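## Task

Take the culture plate labelled W06 out of the incubator and set it in out-nest O1, resting flat between the nest's locators, with its well A1 at the nest corner marked A1 and its lid fully seated. All other plates and lids must stay as they were, and the incubator door must finish closed and latched by its catch. Nothing may depend on the robot holding it at the end; release the plate and move the gripper away.

## Robot and tools

ROBOT. One four-axis SCARA-type arm (scara4) with a single two-finger gripper that always stays level: it can rise/fall, move in the horizontal plane and turn about vertical, but never tilt. Joints from base outward: lift (0.000 to 0.550 m), shoulder (-2.000 to 2.000 rad), elbow (-2.800 to 2.800 rad), wrist yaw (-12.566 to 12.566 rad). Keep the elbow more than 0.4 rad away from 0; near a straight arm it can fold and fault. The controlled point, end_effector_position, is the midpoint between the two rubber pads (link pinch), 2 to 3 cm behind the fingertips. Fingers point along the gripper's +x and close along its y.

FRAMES. Scene frame: origin on the table top under the arm base, +z up, +y to the left when facing +x. Result poses are given in this frame (metres, quaternion wxyz), though the printed position may be slightly off, worse at long reach. Motion arguments, however, are in the gripper's own axes (x forward along fingers, y across, z up).

execute_actions(actions): a list of actions run one after another. Each action is a table of up to 15 rows; each row lasts one 1/30 s control step, and if fewer than 15 rows are given the final row repeats to fill 15. A row is five numbers, each in [-1, 1]: dx, dy, dz, rz, opening. The first four are an offset, not a pose: a target relative to the gripper's measured pose when that action began (for the first action of a call, the last pose reported in this scene), expressed in the gripper's axes. Every row refers to that same start pose, not to the row before it. Scale: 1.0 equals 0.6 m for dx, dy, dz and 180 degrees for rz; rz turns from +x toward +y. The opening number is absolute: +1 fully open (0.140 m), -1 closed (pads still 0.066 m apart). Closing fully takes at least about 0.6 s. An empty list just returns state and images.

Each step the command is clipped to within 70 mm and 16 degrees of the measured pose, so big offsets need several actions; after an action the arm only continues to the last clipped pose. Because offsets start from the measured pose, repeating a small offset against a rigid surface does not press harder, but against something yielding it goes further.

move(target, speed, blocking): one row of five numbers as above (offset dx, dy, dz, rz in gripper axes from the pose in the latest result that shows one, plus absolute opening, sent at the start). The gripper follows a straight path lasting 0.5 to 10 s (cut off at 10 s) and takes the shorter turn. speed is the top path speed in m/s, 0.002 to 0.5 (default 0.25); turning rate is capped at twice that in rad/s. The path ignores obstacles, the hand may lag, wander or overshoot speed (especially with a straight arm), and faster contact or a target farther past the contact hits harder. The move line reports how it ended: done (at rest near target), off_target, moving, held (a check blocked the last step) or fault, plus active limits: paced means the sent pose was clipped, held means some steps were blocked and the arm may then jump faster than speed. The distance to target is also given. blocking=false returns after 0.5 s while the arm continues; until a result shows the move ended, other moves and action rows are refused, so use wait or stop first.

wait(seconds): 0 to 10 s, the arm holds its last command; returns early if a running move ends. stop(): brakes a running move (needs room, more if fast); fingers keep moving. zoom_image(camera, region): enlarges [x0, y0, x1, y1] pixels (max 504 by 504) of the latest image from cam_head_left, cam_head_right, cam_high, cam_low or cam_wrist. finished_scene(scene): ends the given scene number, after the last command has been held; irreversible, and its result states success and gives the next task. Answering without any tool call ends everything.

RESULTS. Each result gives the pose, quaternion, Joint positions (lift m, shoulder, elbow, wrist yaw rad, then pad gap m), Hand target (where the controller is now driving), grip_measured (finger opening on the command scale, possibly off by up to about 1 mm for the whole scene), and images from all five 504x504 cameras with calibration updates. A "pose unreachable" line means the clearance check altered or blocked the command.

GRIPPING. To hold something, command an opening below grip_measured; about 0.04 below holds firmly, less holds gently. Pads push up to roughly 18 N each; slamming closed can press harder and even spring the fingers open. Held parts may occasionally get a brief tug, so grip securely.

SCENE HINTS. A plate inside the incubator shows its ID at the front. On labelled items, well A1 sits at the labelled short end, in the corner opposite the labelled long side. The incubator door keeps swinging after a push; if it swings far beyond 90 degrees its outer face can no longer be reached to close it.

AVOID. Contact torque reaching a joint's load limit (lift 52.8 N, shoulder 7.92 N m, elbow 3.96 N m, wrist yaw 1.32 N m, including carried weight) stops the arm for 10 s and drops the rest of the call. Holding loads heats motors: MOTOR HOT from 85 °C, OVER-TEMPERATURE FAULT with brakes at 100 °C. Never knock or drop anything off the table; avoid slips, slams and hard pushes. The arm keeps pressing on whatever stops it until a new command is sent.

Each tool is called after "Call:" as a command line: name --argument value for each argument, lists and objects as JSON in quotes; but a table of rows of numbers goes row by row, as --pt "numbers of a row", without its own name.

## Session

Call:
execute_actions --actions '[]'

Scene clock: 0.00 s.
end_effector_position=(+0.3943, -0.1321, +0.4826) grip_measured=+0.99 end_effector_quat_wxyz=(-0.233, -0.000, -0.000, +0.972)
Joint positions: [ 0.478 -0.946 -1.474 -0.25   0.14 ]
Hand target: +0.394, -0.132, +0.483; -0.233, -0.000, -0.000, +0.972

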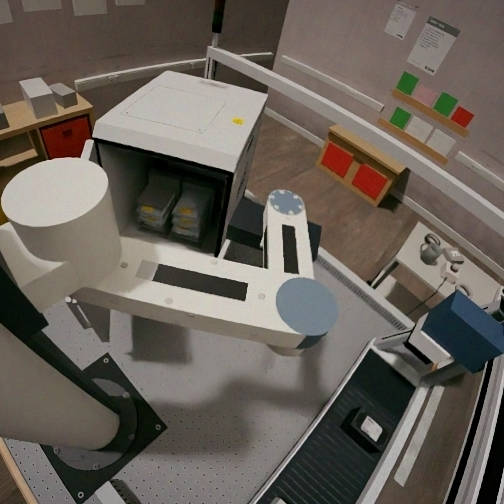

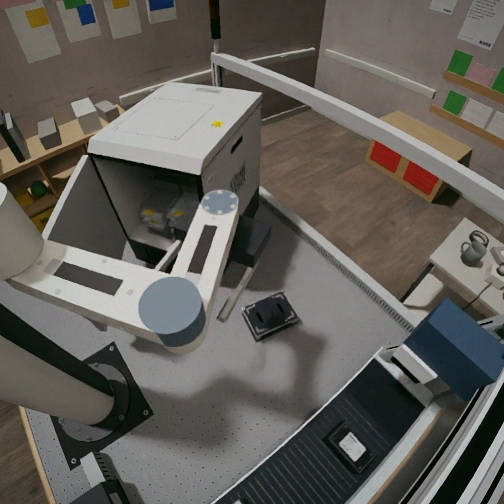

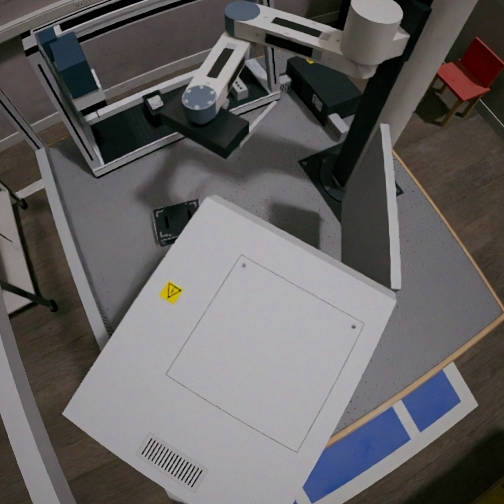

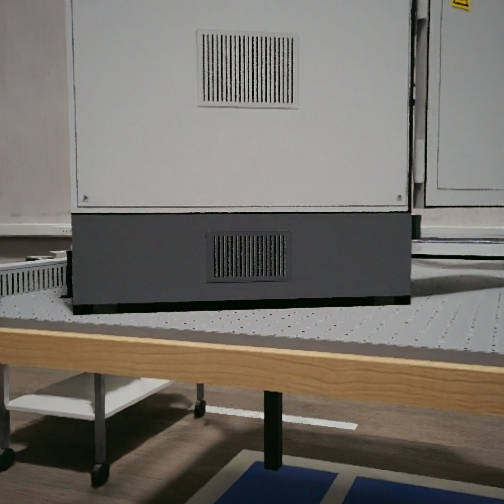

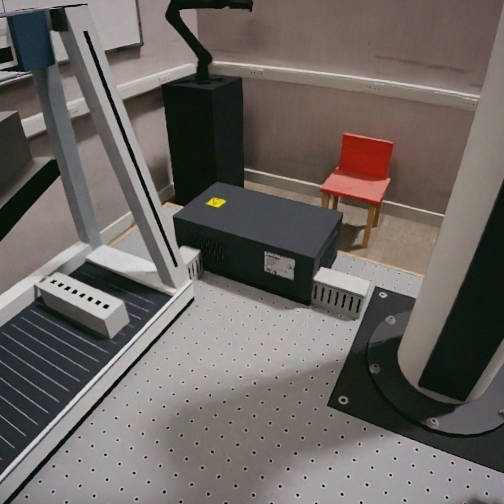

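Call:
zoom_image --camera "cam_head_left" --region '[80, 120, 250, 270]'

Call:
zoom_image --camera "cam_head_right" --region '[220, 270, 320, 370]'

Region (80, 120, 250, 270) of cam_head_left's 504x504 image, scaled by 2.965, with more detail than that image has; it fills the top 445 rows of this view, and the rest is white.

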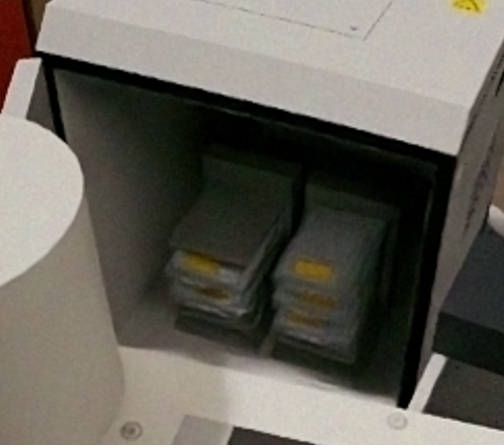

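Region (220, 270, 320, 370) of cam_head_right's 504x504 image, scaled by 5.040, with more detail than that image has.

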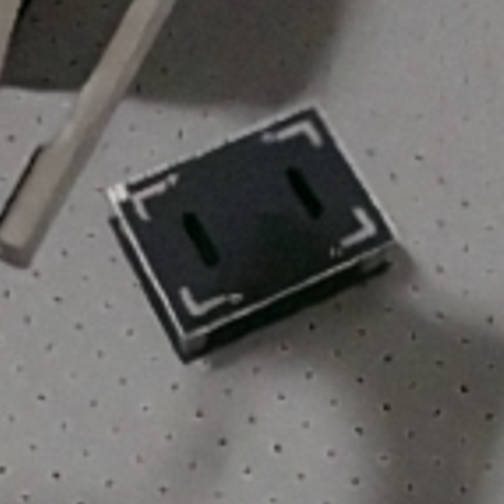

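Call:
move --target '[0, 0, 0, 0.95, 1]' --speed 0.5

Scene clock: 4.07 s.
end_effector_position=(+0.3955, -0.1315, +0.4826) grip_measured=+0.99 end_effector_quat_wxyz=(+0.999, +0.000, +0.000, -0.046)
Joint positions: [ 0.478 -2.    -0.539  2.446  0.14 ]
Hand target: +0.396, -0.131, +0.483; +0.999, +0.000, +0.000, -0.046
Off the commanded pose: 0.001 m, 23 deg; orientation clipped at the last step of the last action.
joint sent to its limit — the command would take joint 2 (shoulder) past its lower limit, so that joint was sent only as far as its limit.
move: off_target; limits=paced
camera_calibration (this result's frames):
cam_wrist: T_world_to_cam=[[-0.0884301, -0.996082, -0.000378042, -0.0858007], [-0.597686, 0.0533649, -0.799952, 0.616693], [0.796839, -0.070514, -0.600063, 0.0607817], [0, 0, 0, 1]] pos_world=[0.312568, -0.114088, 0.529766]

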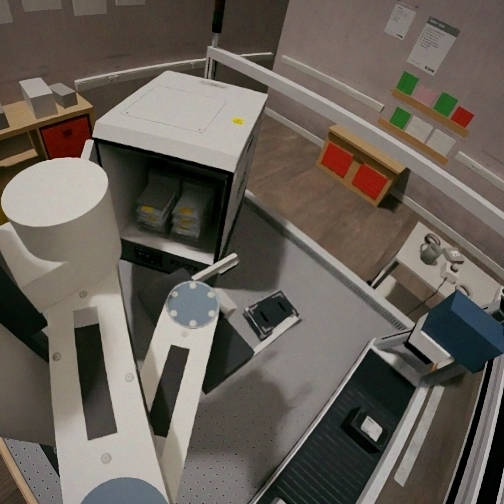

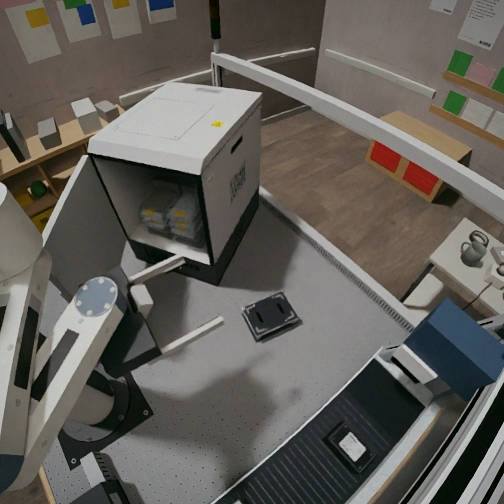

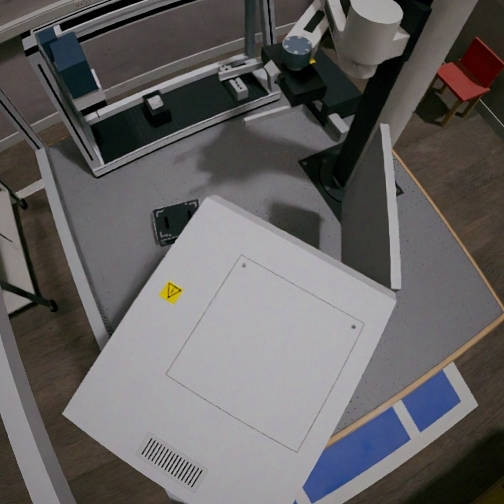

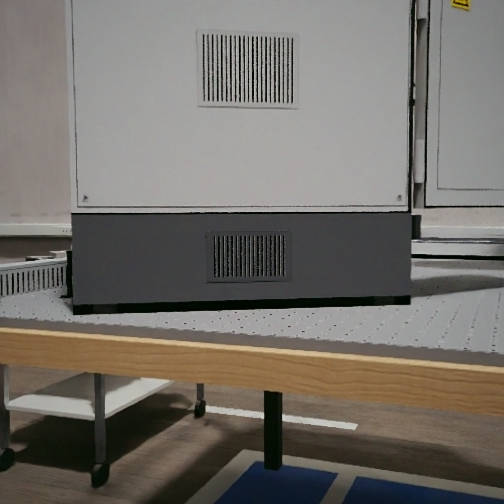

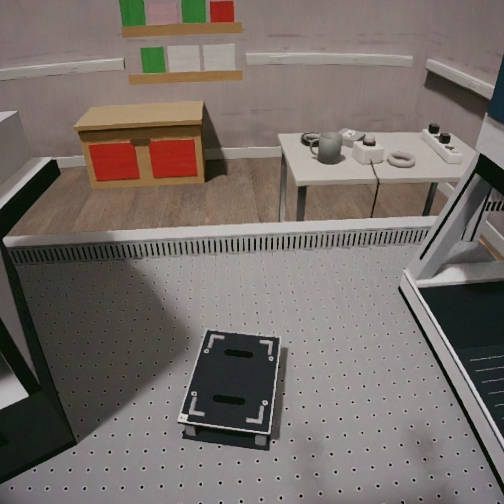

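Call:
move --target '[0.072, 0.394, -0.25, 0.207, 1]' --speed 0.3

Scene clock: 5.73 s.
end_effector_position=(+0.4604, +0.1001, +0.3325) grip_measured=+0.99 end_effector_quat_wxyz=(+0.961, +0.000, +0.000, +0.275)
Joint positions: [ 0.328 -0.868 -0.643  2.068  0.14 ]
Hand target: +0.460, +0.100, +0.333; +0.961, +0.000, +0.000, +0.275
Off the commanded pose: 0.000 m, 0 deg.
move: done
camera_calibration (this result's frames):
cam_wrist: T_world_to_cam=[[0.532646, -0.846338, -0.000378042, -0.150428], [-0.508017, -0.319366, -0.799952, 0.519055], [0.676909, 0.426284, -0.600063, -0.0590925], [0, 0, 0, 1]] pos_world=[0.383814, 0.0636459, 0.379703]

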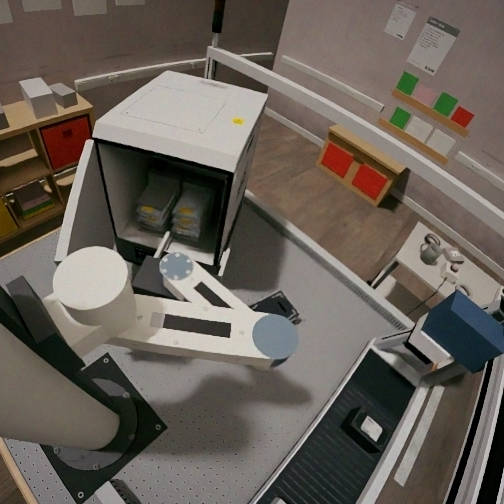

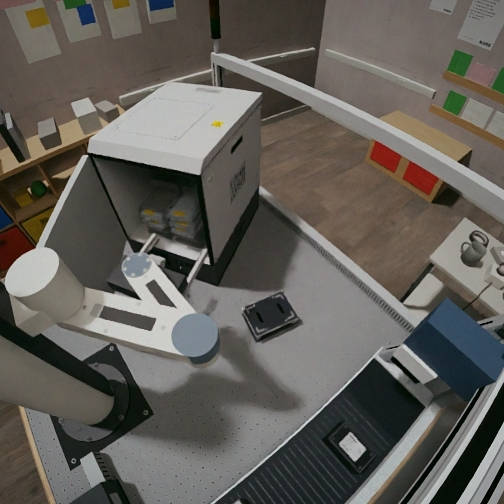

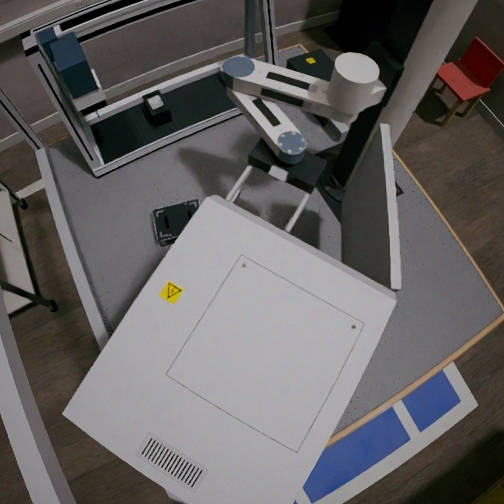

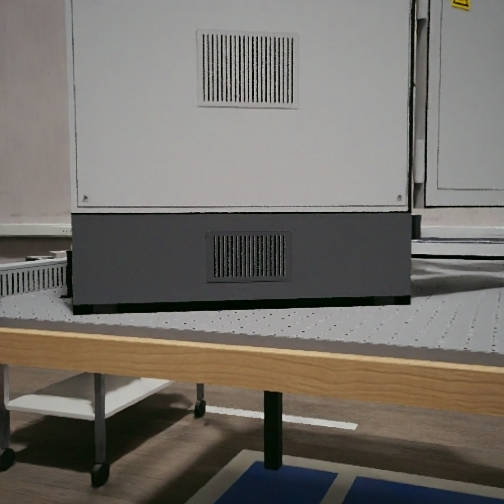

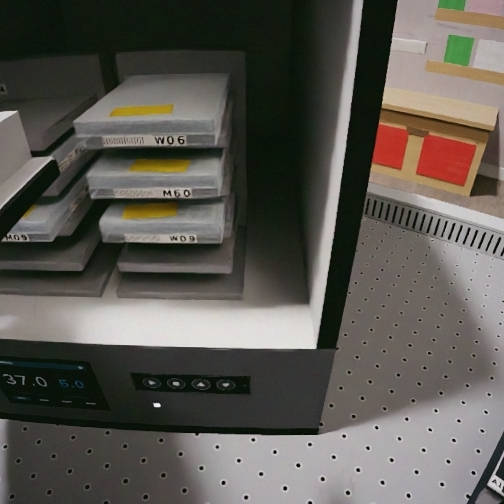

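Call:
move --target '[0.03, 0.117, -0.055, 0, 0.1]' --speed 0.2

Scene clock: 7.43 s.
end_effector_position=(+0.4384, +0.1692, +0.2995) grip_measured=+0.10 end_effector_quat_wxyz=(+0.961, +0.000, +0.000, +0.275)
Joint positions: [ 0.294 -0.438 -0.662  1.658  0.107]
Hand target: +0.438, +0.169, +0.300; +0.961, +0.000, +0.000, +0.275
Off the commanded pose: 0.000 m, 0 deg.
move: done
camera_calibration (this result's frames):
cam_wrist: T_world_to_cam=[[0.533046, -0.846086, -0.000378042, -0.0803972], [-0.507866, -0.319605, -0.799952, 0.503546], [0.676708, 0.426603, -0.600063, -0.0935141], [0, 0, 0, 1]] pos_world=[0.361871, 0.132806, 0.346668]

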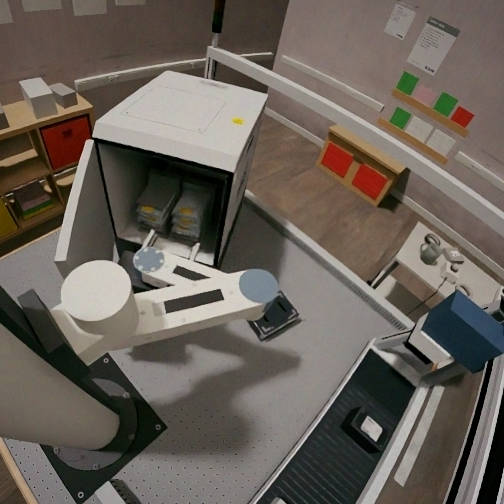

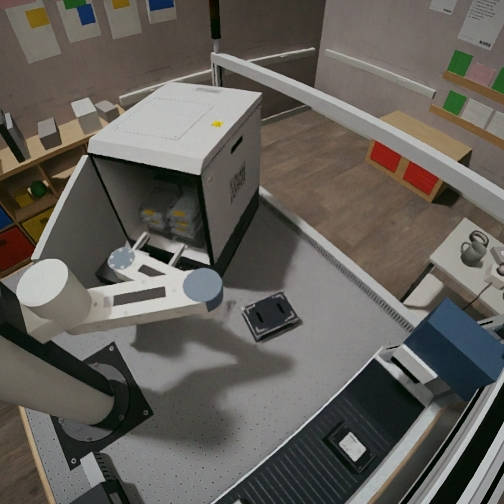

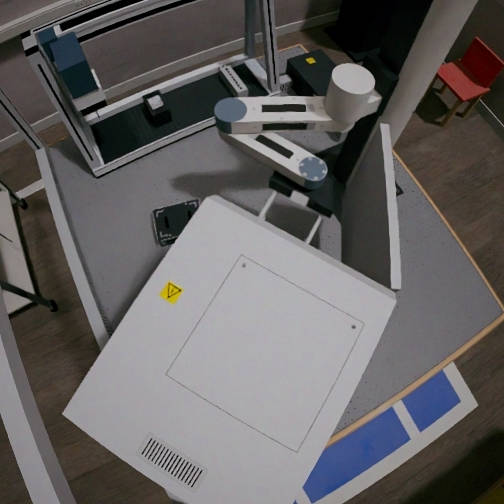

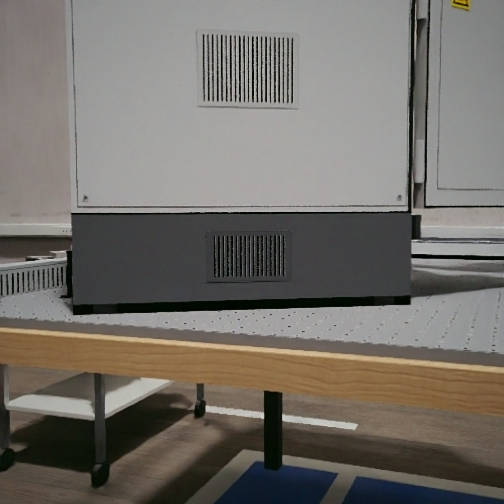

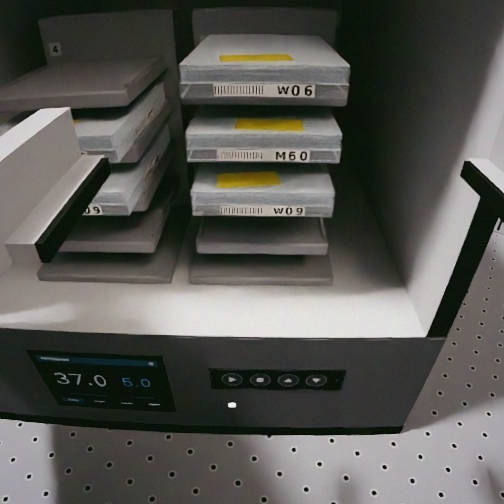

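Call:
move --target '[0.11, 0.007, 0.0025, 0, -0.2]' --speed 0.1

Scene clock: 8.77 s.
end_effector_position=(+0.4922, +0.2077, +0.3009) grip_measured=-0.20 end_effector_quat_wxyz=(+0.961, +0.000, +0.000, +0.275)
Joint positions: [ 0.296 -0.356 -0.945  1.858  0.096]
Hand target: +0.492, +0.208, +0.301; +0.961, +0.000, +0.000, +0.275
Off the commanded pose: 0.000 m, 0 deg.
move: done
camera_calibration (this result's frames):
cam_wrist: T_world_to_cam=[[0.532639, -0.846343, -0.000378042, -0.0762603], [-0.50802, -0.319361, -0.799952, 0.544357], [0.676913, 0.426278, -0.600063, -0.145514], [0, 0, 0, 1]] pos_world=[0.415664, 0.171333, 0.348114]

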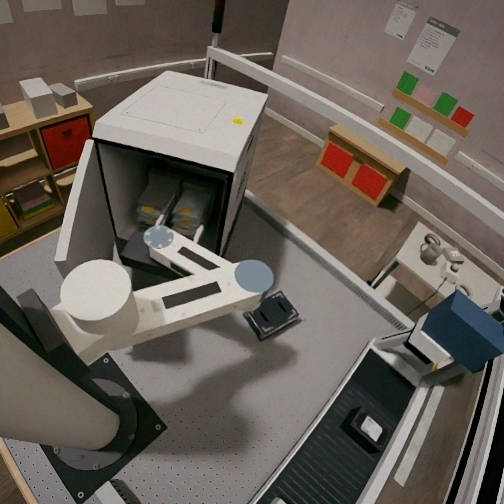

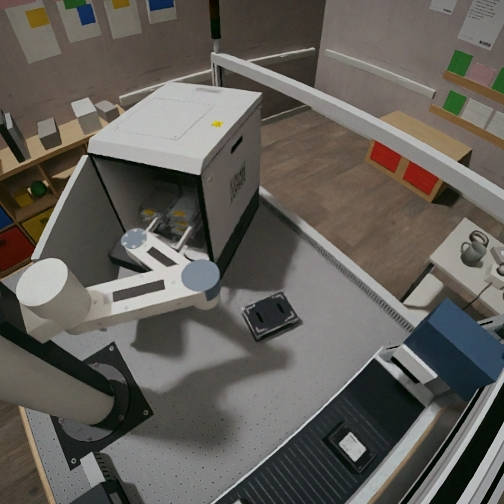

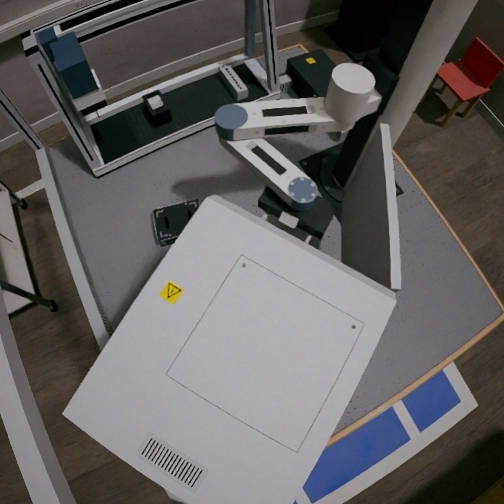

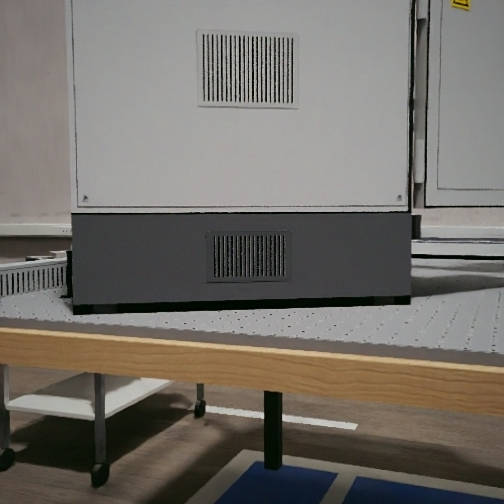

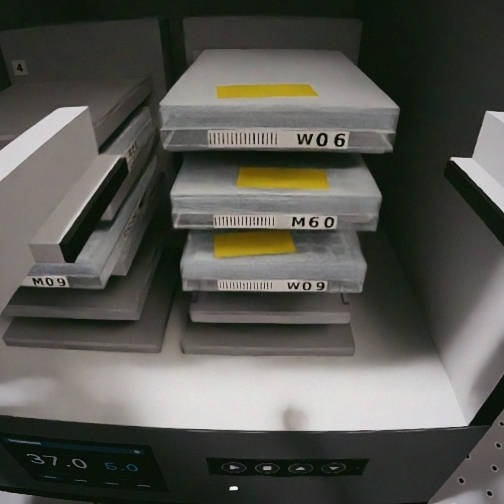

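Call:
move --target '[0.175, 0, -0.0015, 0, -0.2]' --speed 0.08

Call:
execute_actions --actions '[[[0,0,0,0,-0.4]],[[0,0,0,0,-0.52]]]'

Scene clock: 10.53 s.
end_effector_position=(+0.5814, +0.2633, +0.3001) grip_measured=-0.20 end_effector_quat_wxyz=(+0.961, +0.000, +0.000, +0.275)
Joint positions: [ 0.295 -0.181 -1.44   2.178  0.096]
Hand target: +0.581, +0.263, +0.300; +0.961, +0.000, +0.000, +0.275
Off the commanded pose: 0.000 m, 0 deg.
move: done
camera_calibration (this result's frames):
cam_wrist: T_world_to_cam=[[0.532212, -0.846611, -0.000378042, -0.0764181], [-0.508181, -0.319105, -0.799952, 0.606732], [0.677128, 0.425936, -0.600063, -0.230066], [0, 0, 0, 1]] pos_world=[0.504785, 0.226908, 0.347274]

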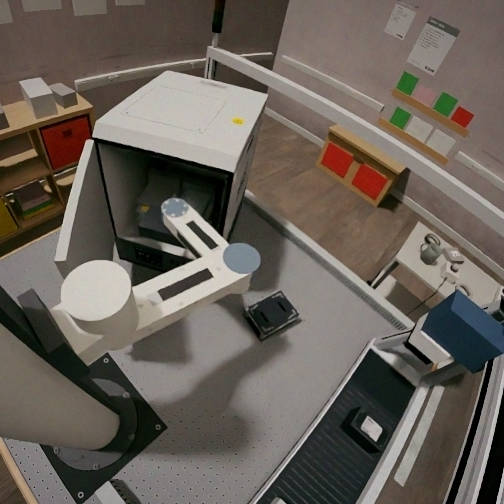

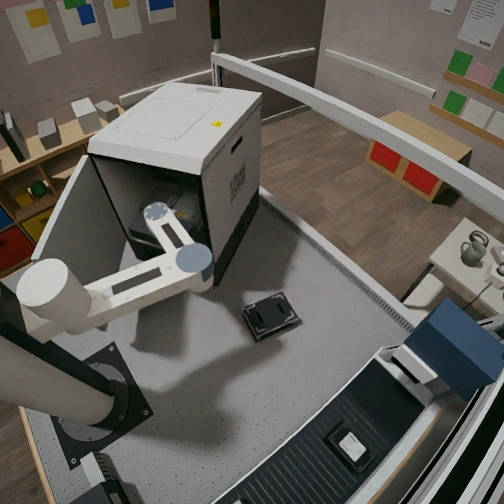

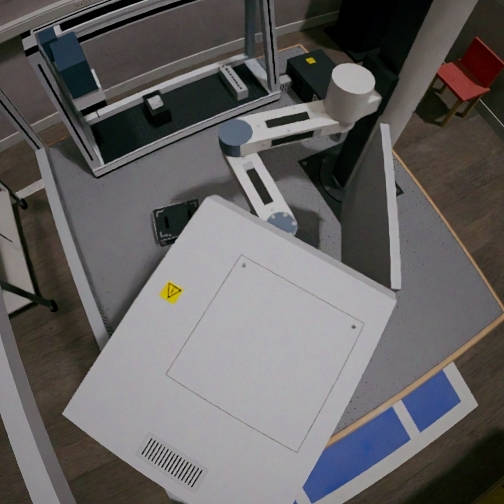

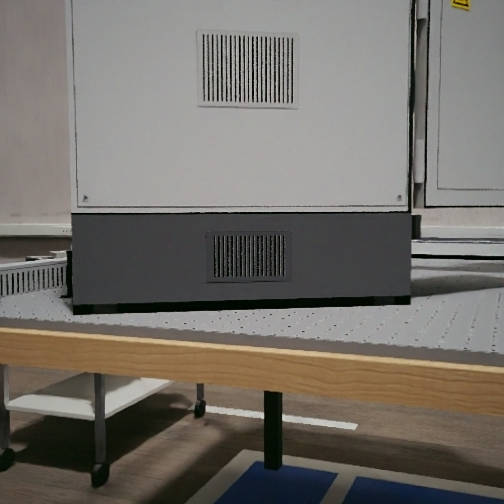

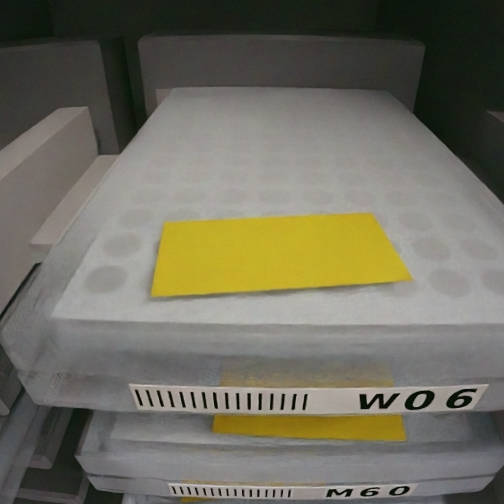

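Scene clock: 11.53 s.
end_effector_position=(+0.5813, +0.2633, +0.3001) grip_measured=-0.49 end_effector_quat_wxyz=(+0.961, +0.000, +0.000, +0.275)
Joint positions: [ 0.295 -0.181 -1.44   2.178  0.085]
Hand target: +0.581, +0.263, +0.300; +0.961, +0.000, +0.000, +0.275
Off the commanded pose: 0.000 m, 0 deg.
camera_calibration (this result's frames):
cam_wrist: T_world_to_cam=[[0.532263, -0.846579, -0.000378042, -0.0764297], [-0.508162, -0.319136, -0.799952, 0.606716], [0.677102, 0.425977, -0.600063, -0.230044], [0, 0, 0, 1]] pos_world=[0.504754, 0.226914, 0.347274]

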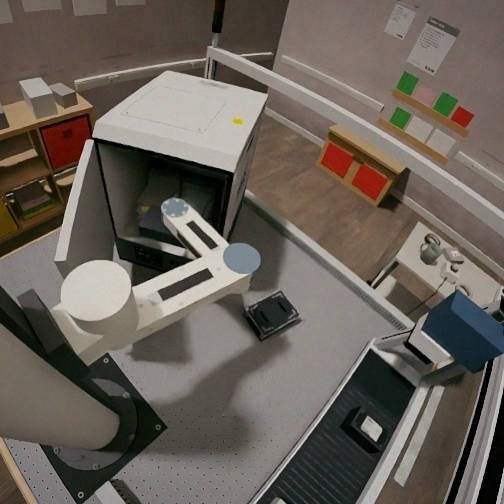

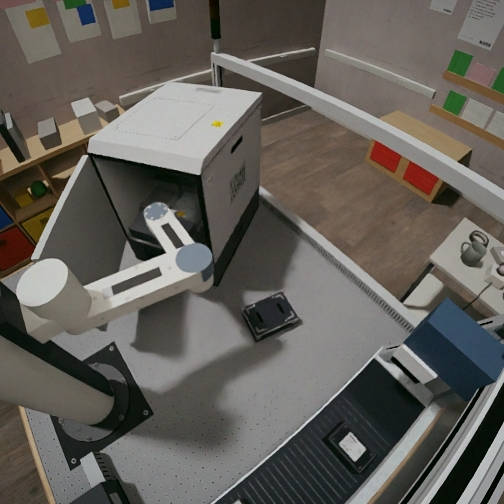

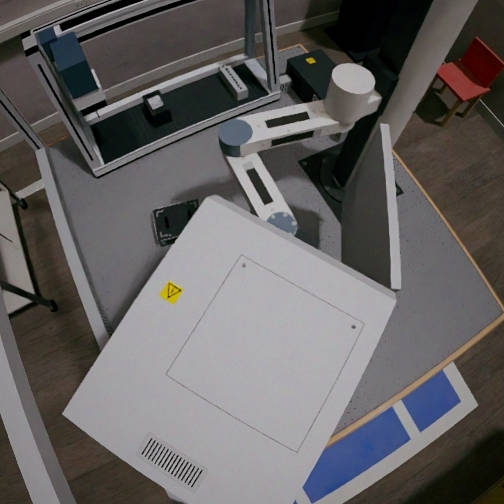

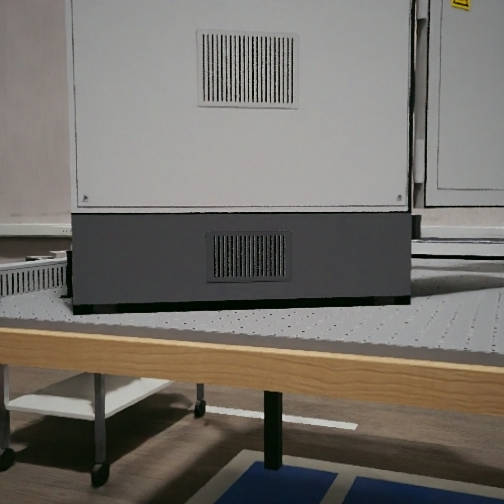

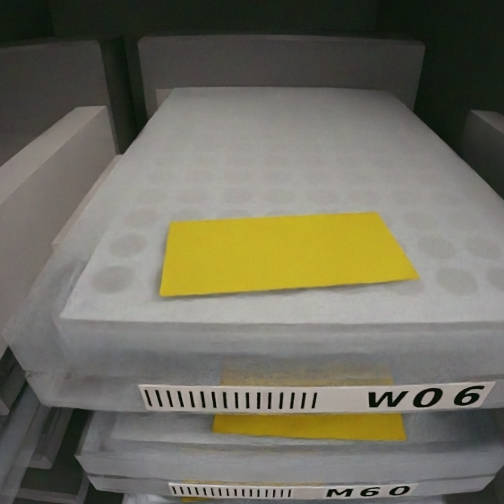

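Call:
move --target '[0, 0, 0.013, 0, -0.54]' --speed 0.05

Call:
move --target '[-0.333, 0, 0, 0, -0.54]' --speed 0.12

Scene clock: 12.37 s.
end_effector_position=(+0.5813, +0.2633, +0.3079) grip_measured=-0.49 end_effector_quat_wxyz=(+0.961, +0.000, +0.000, +0.275)
Joint positions: [ 0.303 -0.181 -1.44   2.178  0.085]
Hand target: +0.581, +0.263, +0.308; +0.961, +0.000, +0.000, +0.275
Off the commanded pose: 0.000 m, 0 deg.
move: done
camera_calibration (this result's frames):
cam_wrist: T_world_to_cam=[[0.532266, -0.846577, -0.000378042, -0.0764165], [-0.508161, -0.319137, -0.799952, 0.612923], [0.677101, 0.42598, -0.600063, -0.225366], [0, 0, 0, 1]] pos_world=[0.504733, 0.226916, 0.355046]

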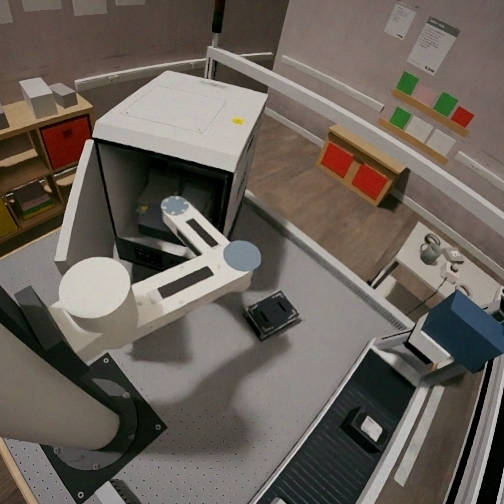

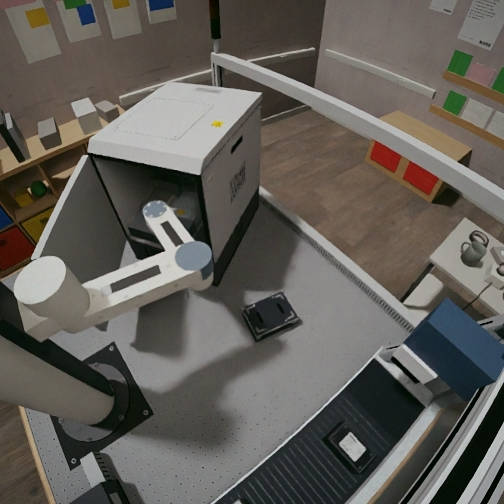

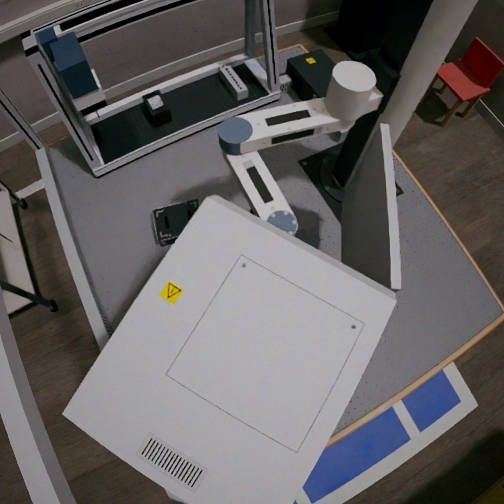

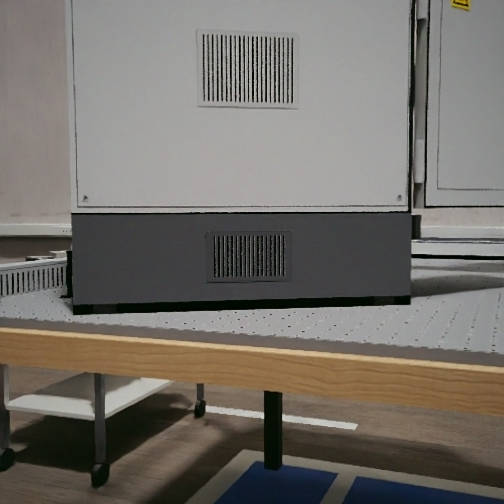

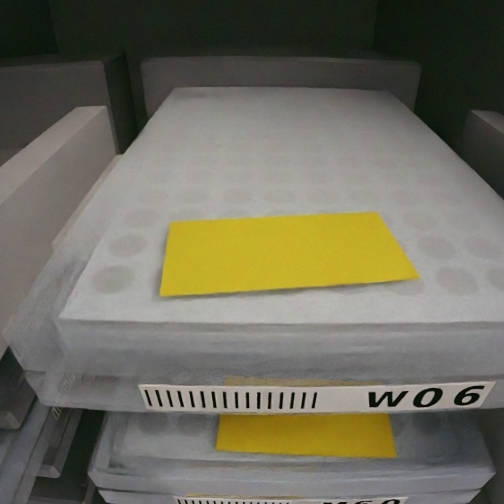

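Scene clock: 14.33 s.
end_effector_position=(+0.4118, +0.1575, +0.3079) grip_measured=-0.49 end_effector_quat_wxyz=(+0.961, +0.000, +0.000, +0.275)
Joint positions: [ 0.303 -0.414 -0.542  1.514  0.085]
Hand target: +0.412, +0.158, +0.308; +0.961, +0.000, +0.000, +0.275
Off the commanded pose: 0.000 m, 0 deg.
move: done
camera_calibration (this result's frames):
cam_wrist: T_world_to_cam=[[0.532474, -0.846447, -0.000378042, -0.0758217], [-0.508083, -0.319262, -0.799952, 0.492998], [0.676996, 0.426146, -0.600063, -0.0654995], [0, 0, 0, 1]] pos_world=[0.3352, 0.121129, 0.355042]

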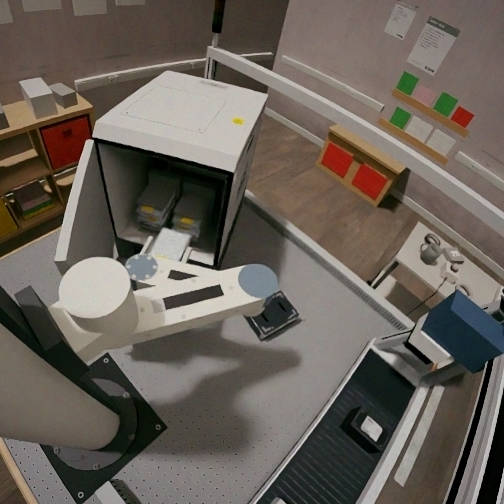

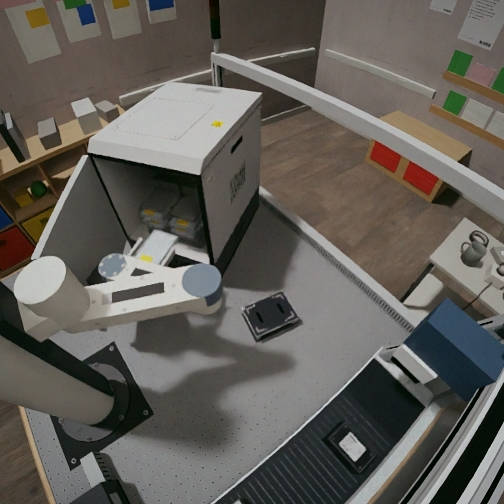

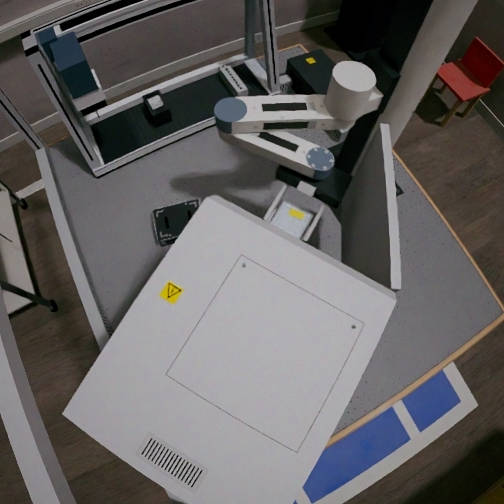

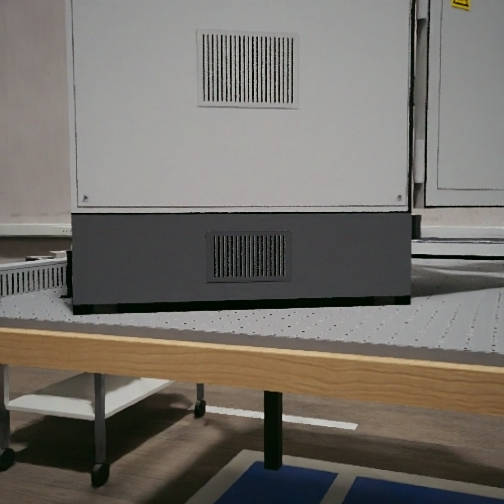

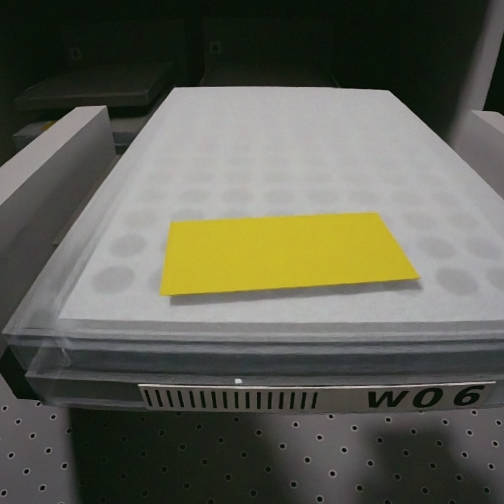

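Call:
move --target '[-0.075, -0.30, 0, -0.178, -0.54]' --speed 0.2

Call:
move --target '[0.303, -0.152, -0.31, -0.068, -0.54]' --speed 0.25

Scene clock: 16.47 s.
end_effector_position=(+0.4689, -0.0192, +0.3079) grip_measured=-0.49 end_effector_quat_wxyz=(+1.000, +0.000, +0.000, -0.001)
Joint positions: [ 0.303 -1.15  -0.586  1.734  0.085]
Hand target: +0.469, -0.019, +0.308; +1.000, +0.000, +0.000, -0.001
Off the commanded pose: 0.000 m, 0 deg.
move: done
camera_calibration (this result's frames):
cam_wrist: T_world_to_cam=[[0.00161313, -0.999999, -0.000378042, -0.00983214], [-0.600063, -0.000665568, -0.799952, 0.51485], [0.799951, 0.00151728, -0.600063, -0.0946725], [0, 0, 0, 1]] pos_world=[0.384692, -0.00934581, 0.355042]

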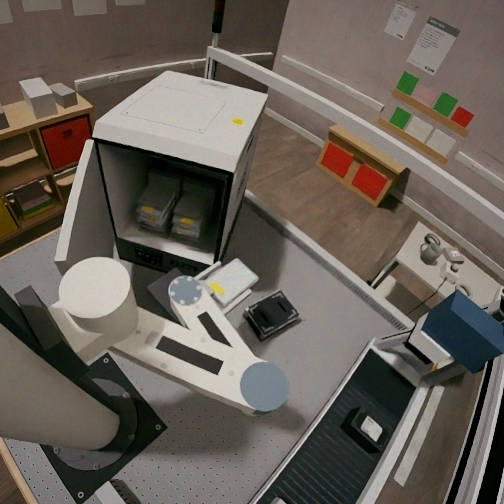

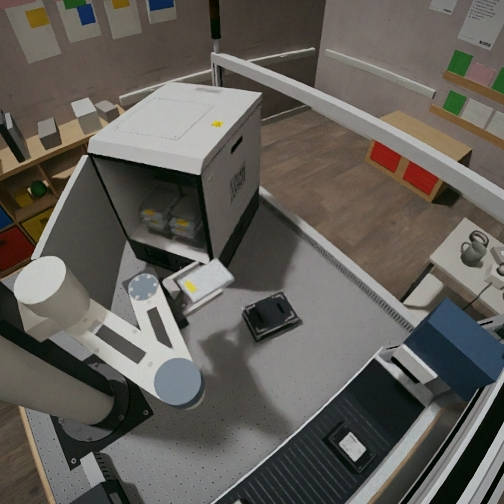

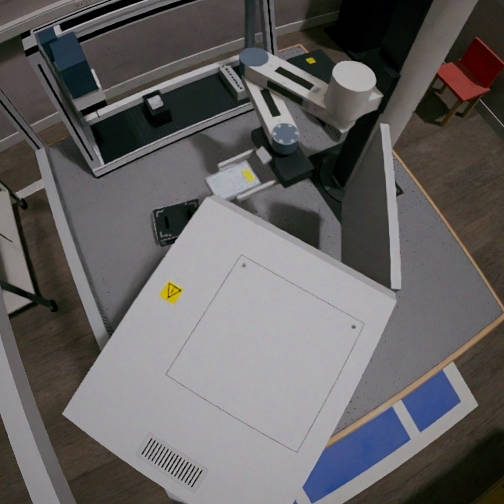

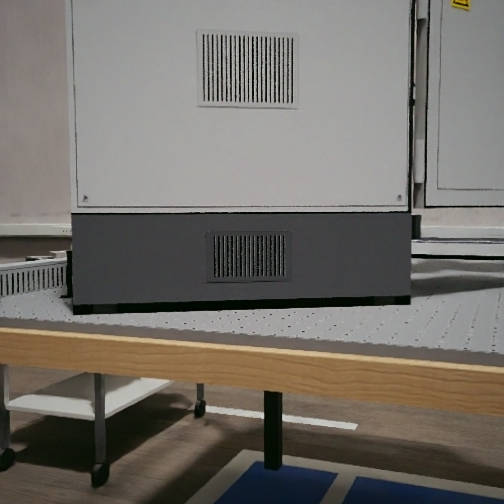

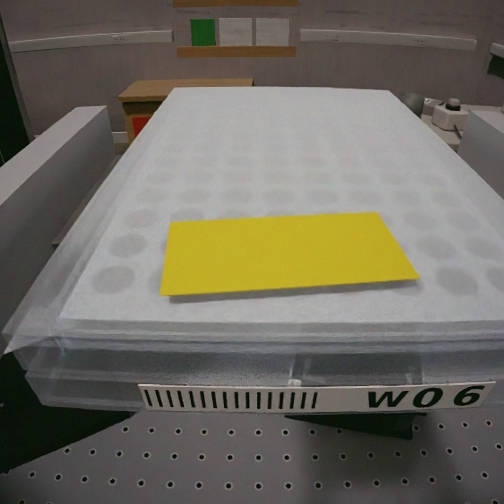

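Scene clock: 17.97 s.
end_effector_position=(+0.6505, -0.1108, +0.1218) grip_measured=-0.49 end_effector_quat_wxyz=(+0.994, +0.000, +0.000, -0.108)
Joint positions: [ 0.117 -0.988 -1.461  2.233  0.085]
Hand target: +0.651, -0.111, +0.122; +0.994, +0.000, +0.000, -0.108
Off the commanded pose: 0.000 m, 0 deg.
move: done
camera_calibration (this result's frames):
cam_wrist: T_world_to_cam=[[-0.210845, -0.977519, -0.000378042, 0.0388841], [-0.58651, 0.126816, -0.799952, 0.48022], [0.782017, -0.168445, -0.600063, -0.358644], [0, 0, 0, 1]] pos_world=[0.570318, -0.0833015, 0.168959]

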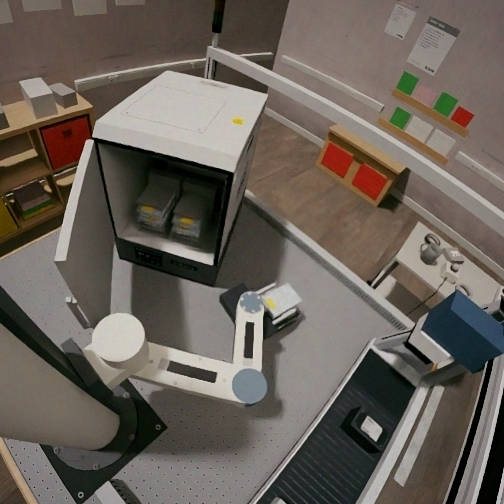

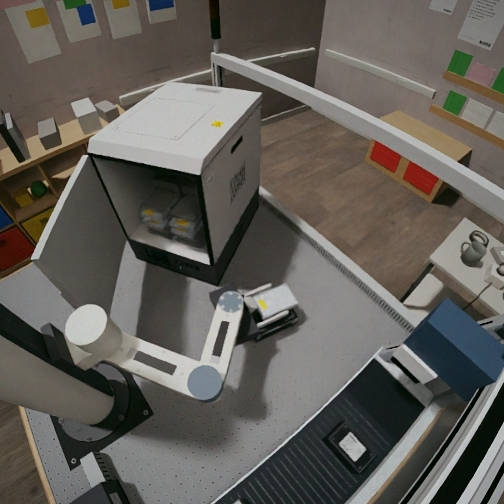

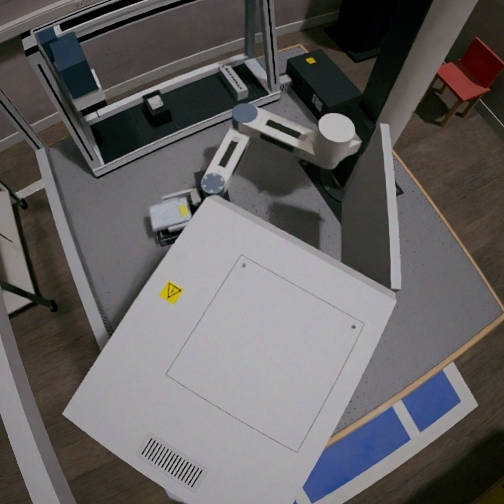

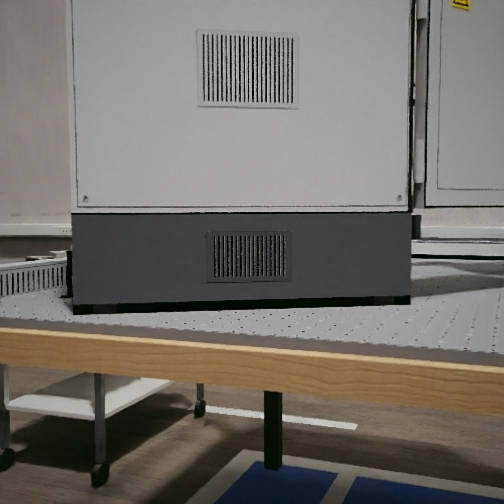

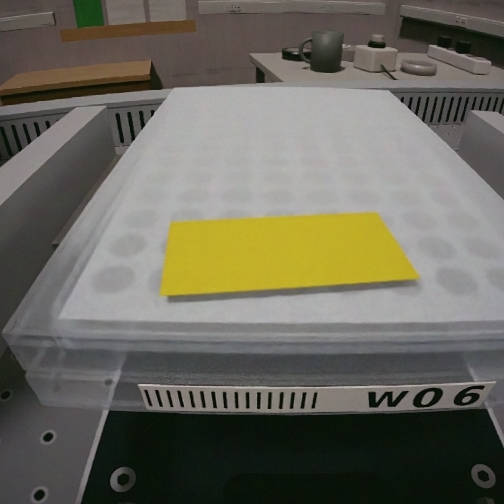

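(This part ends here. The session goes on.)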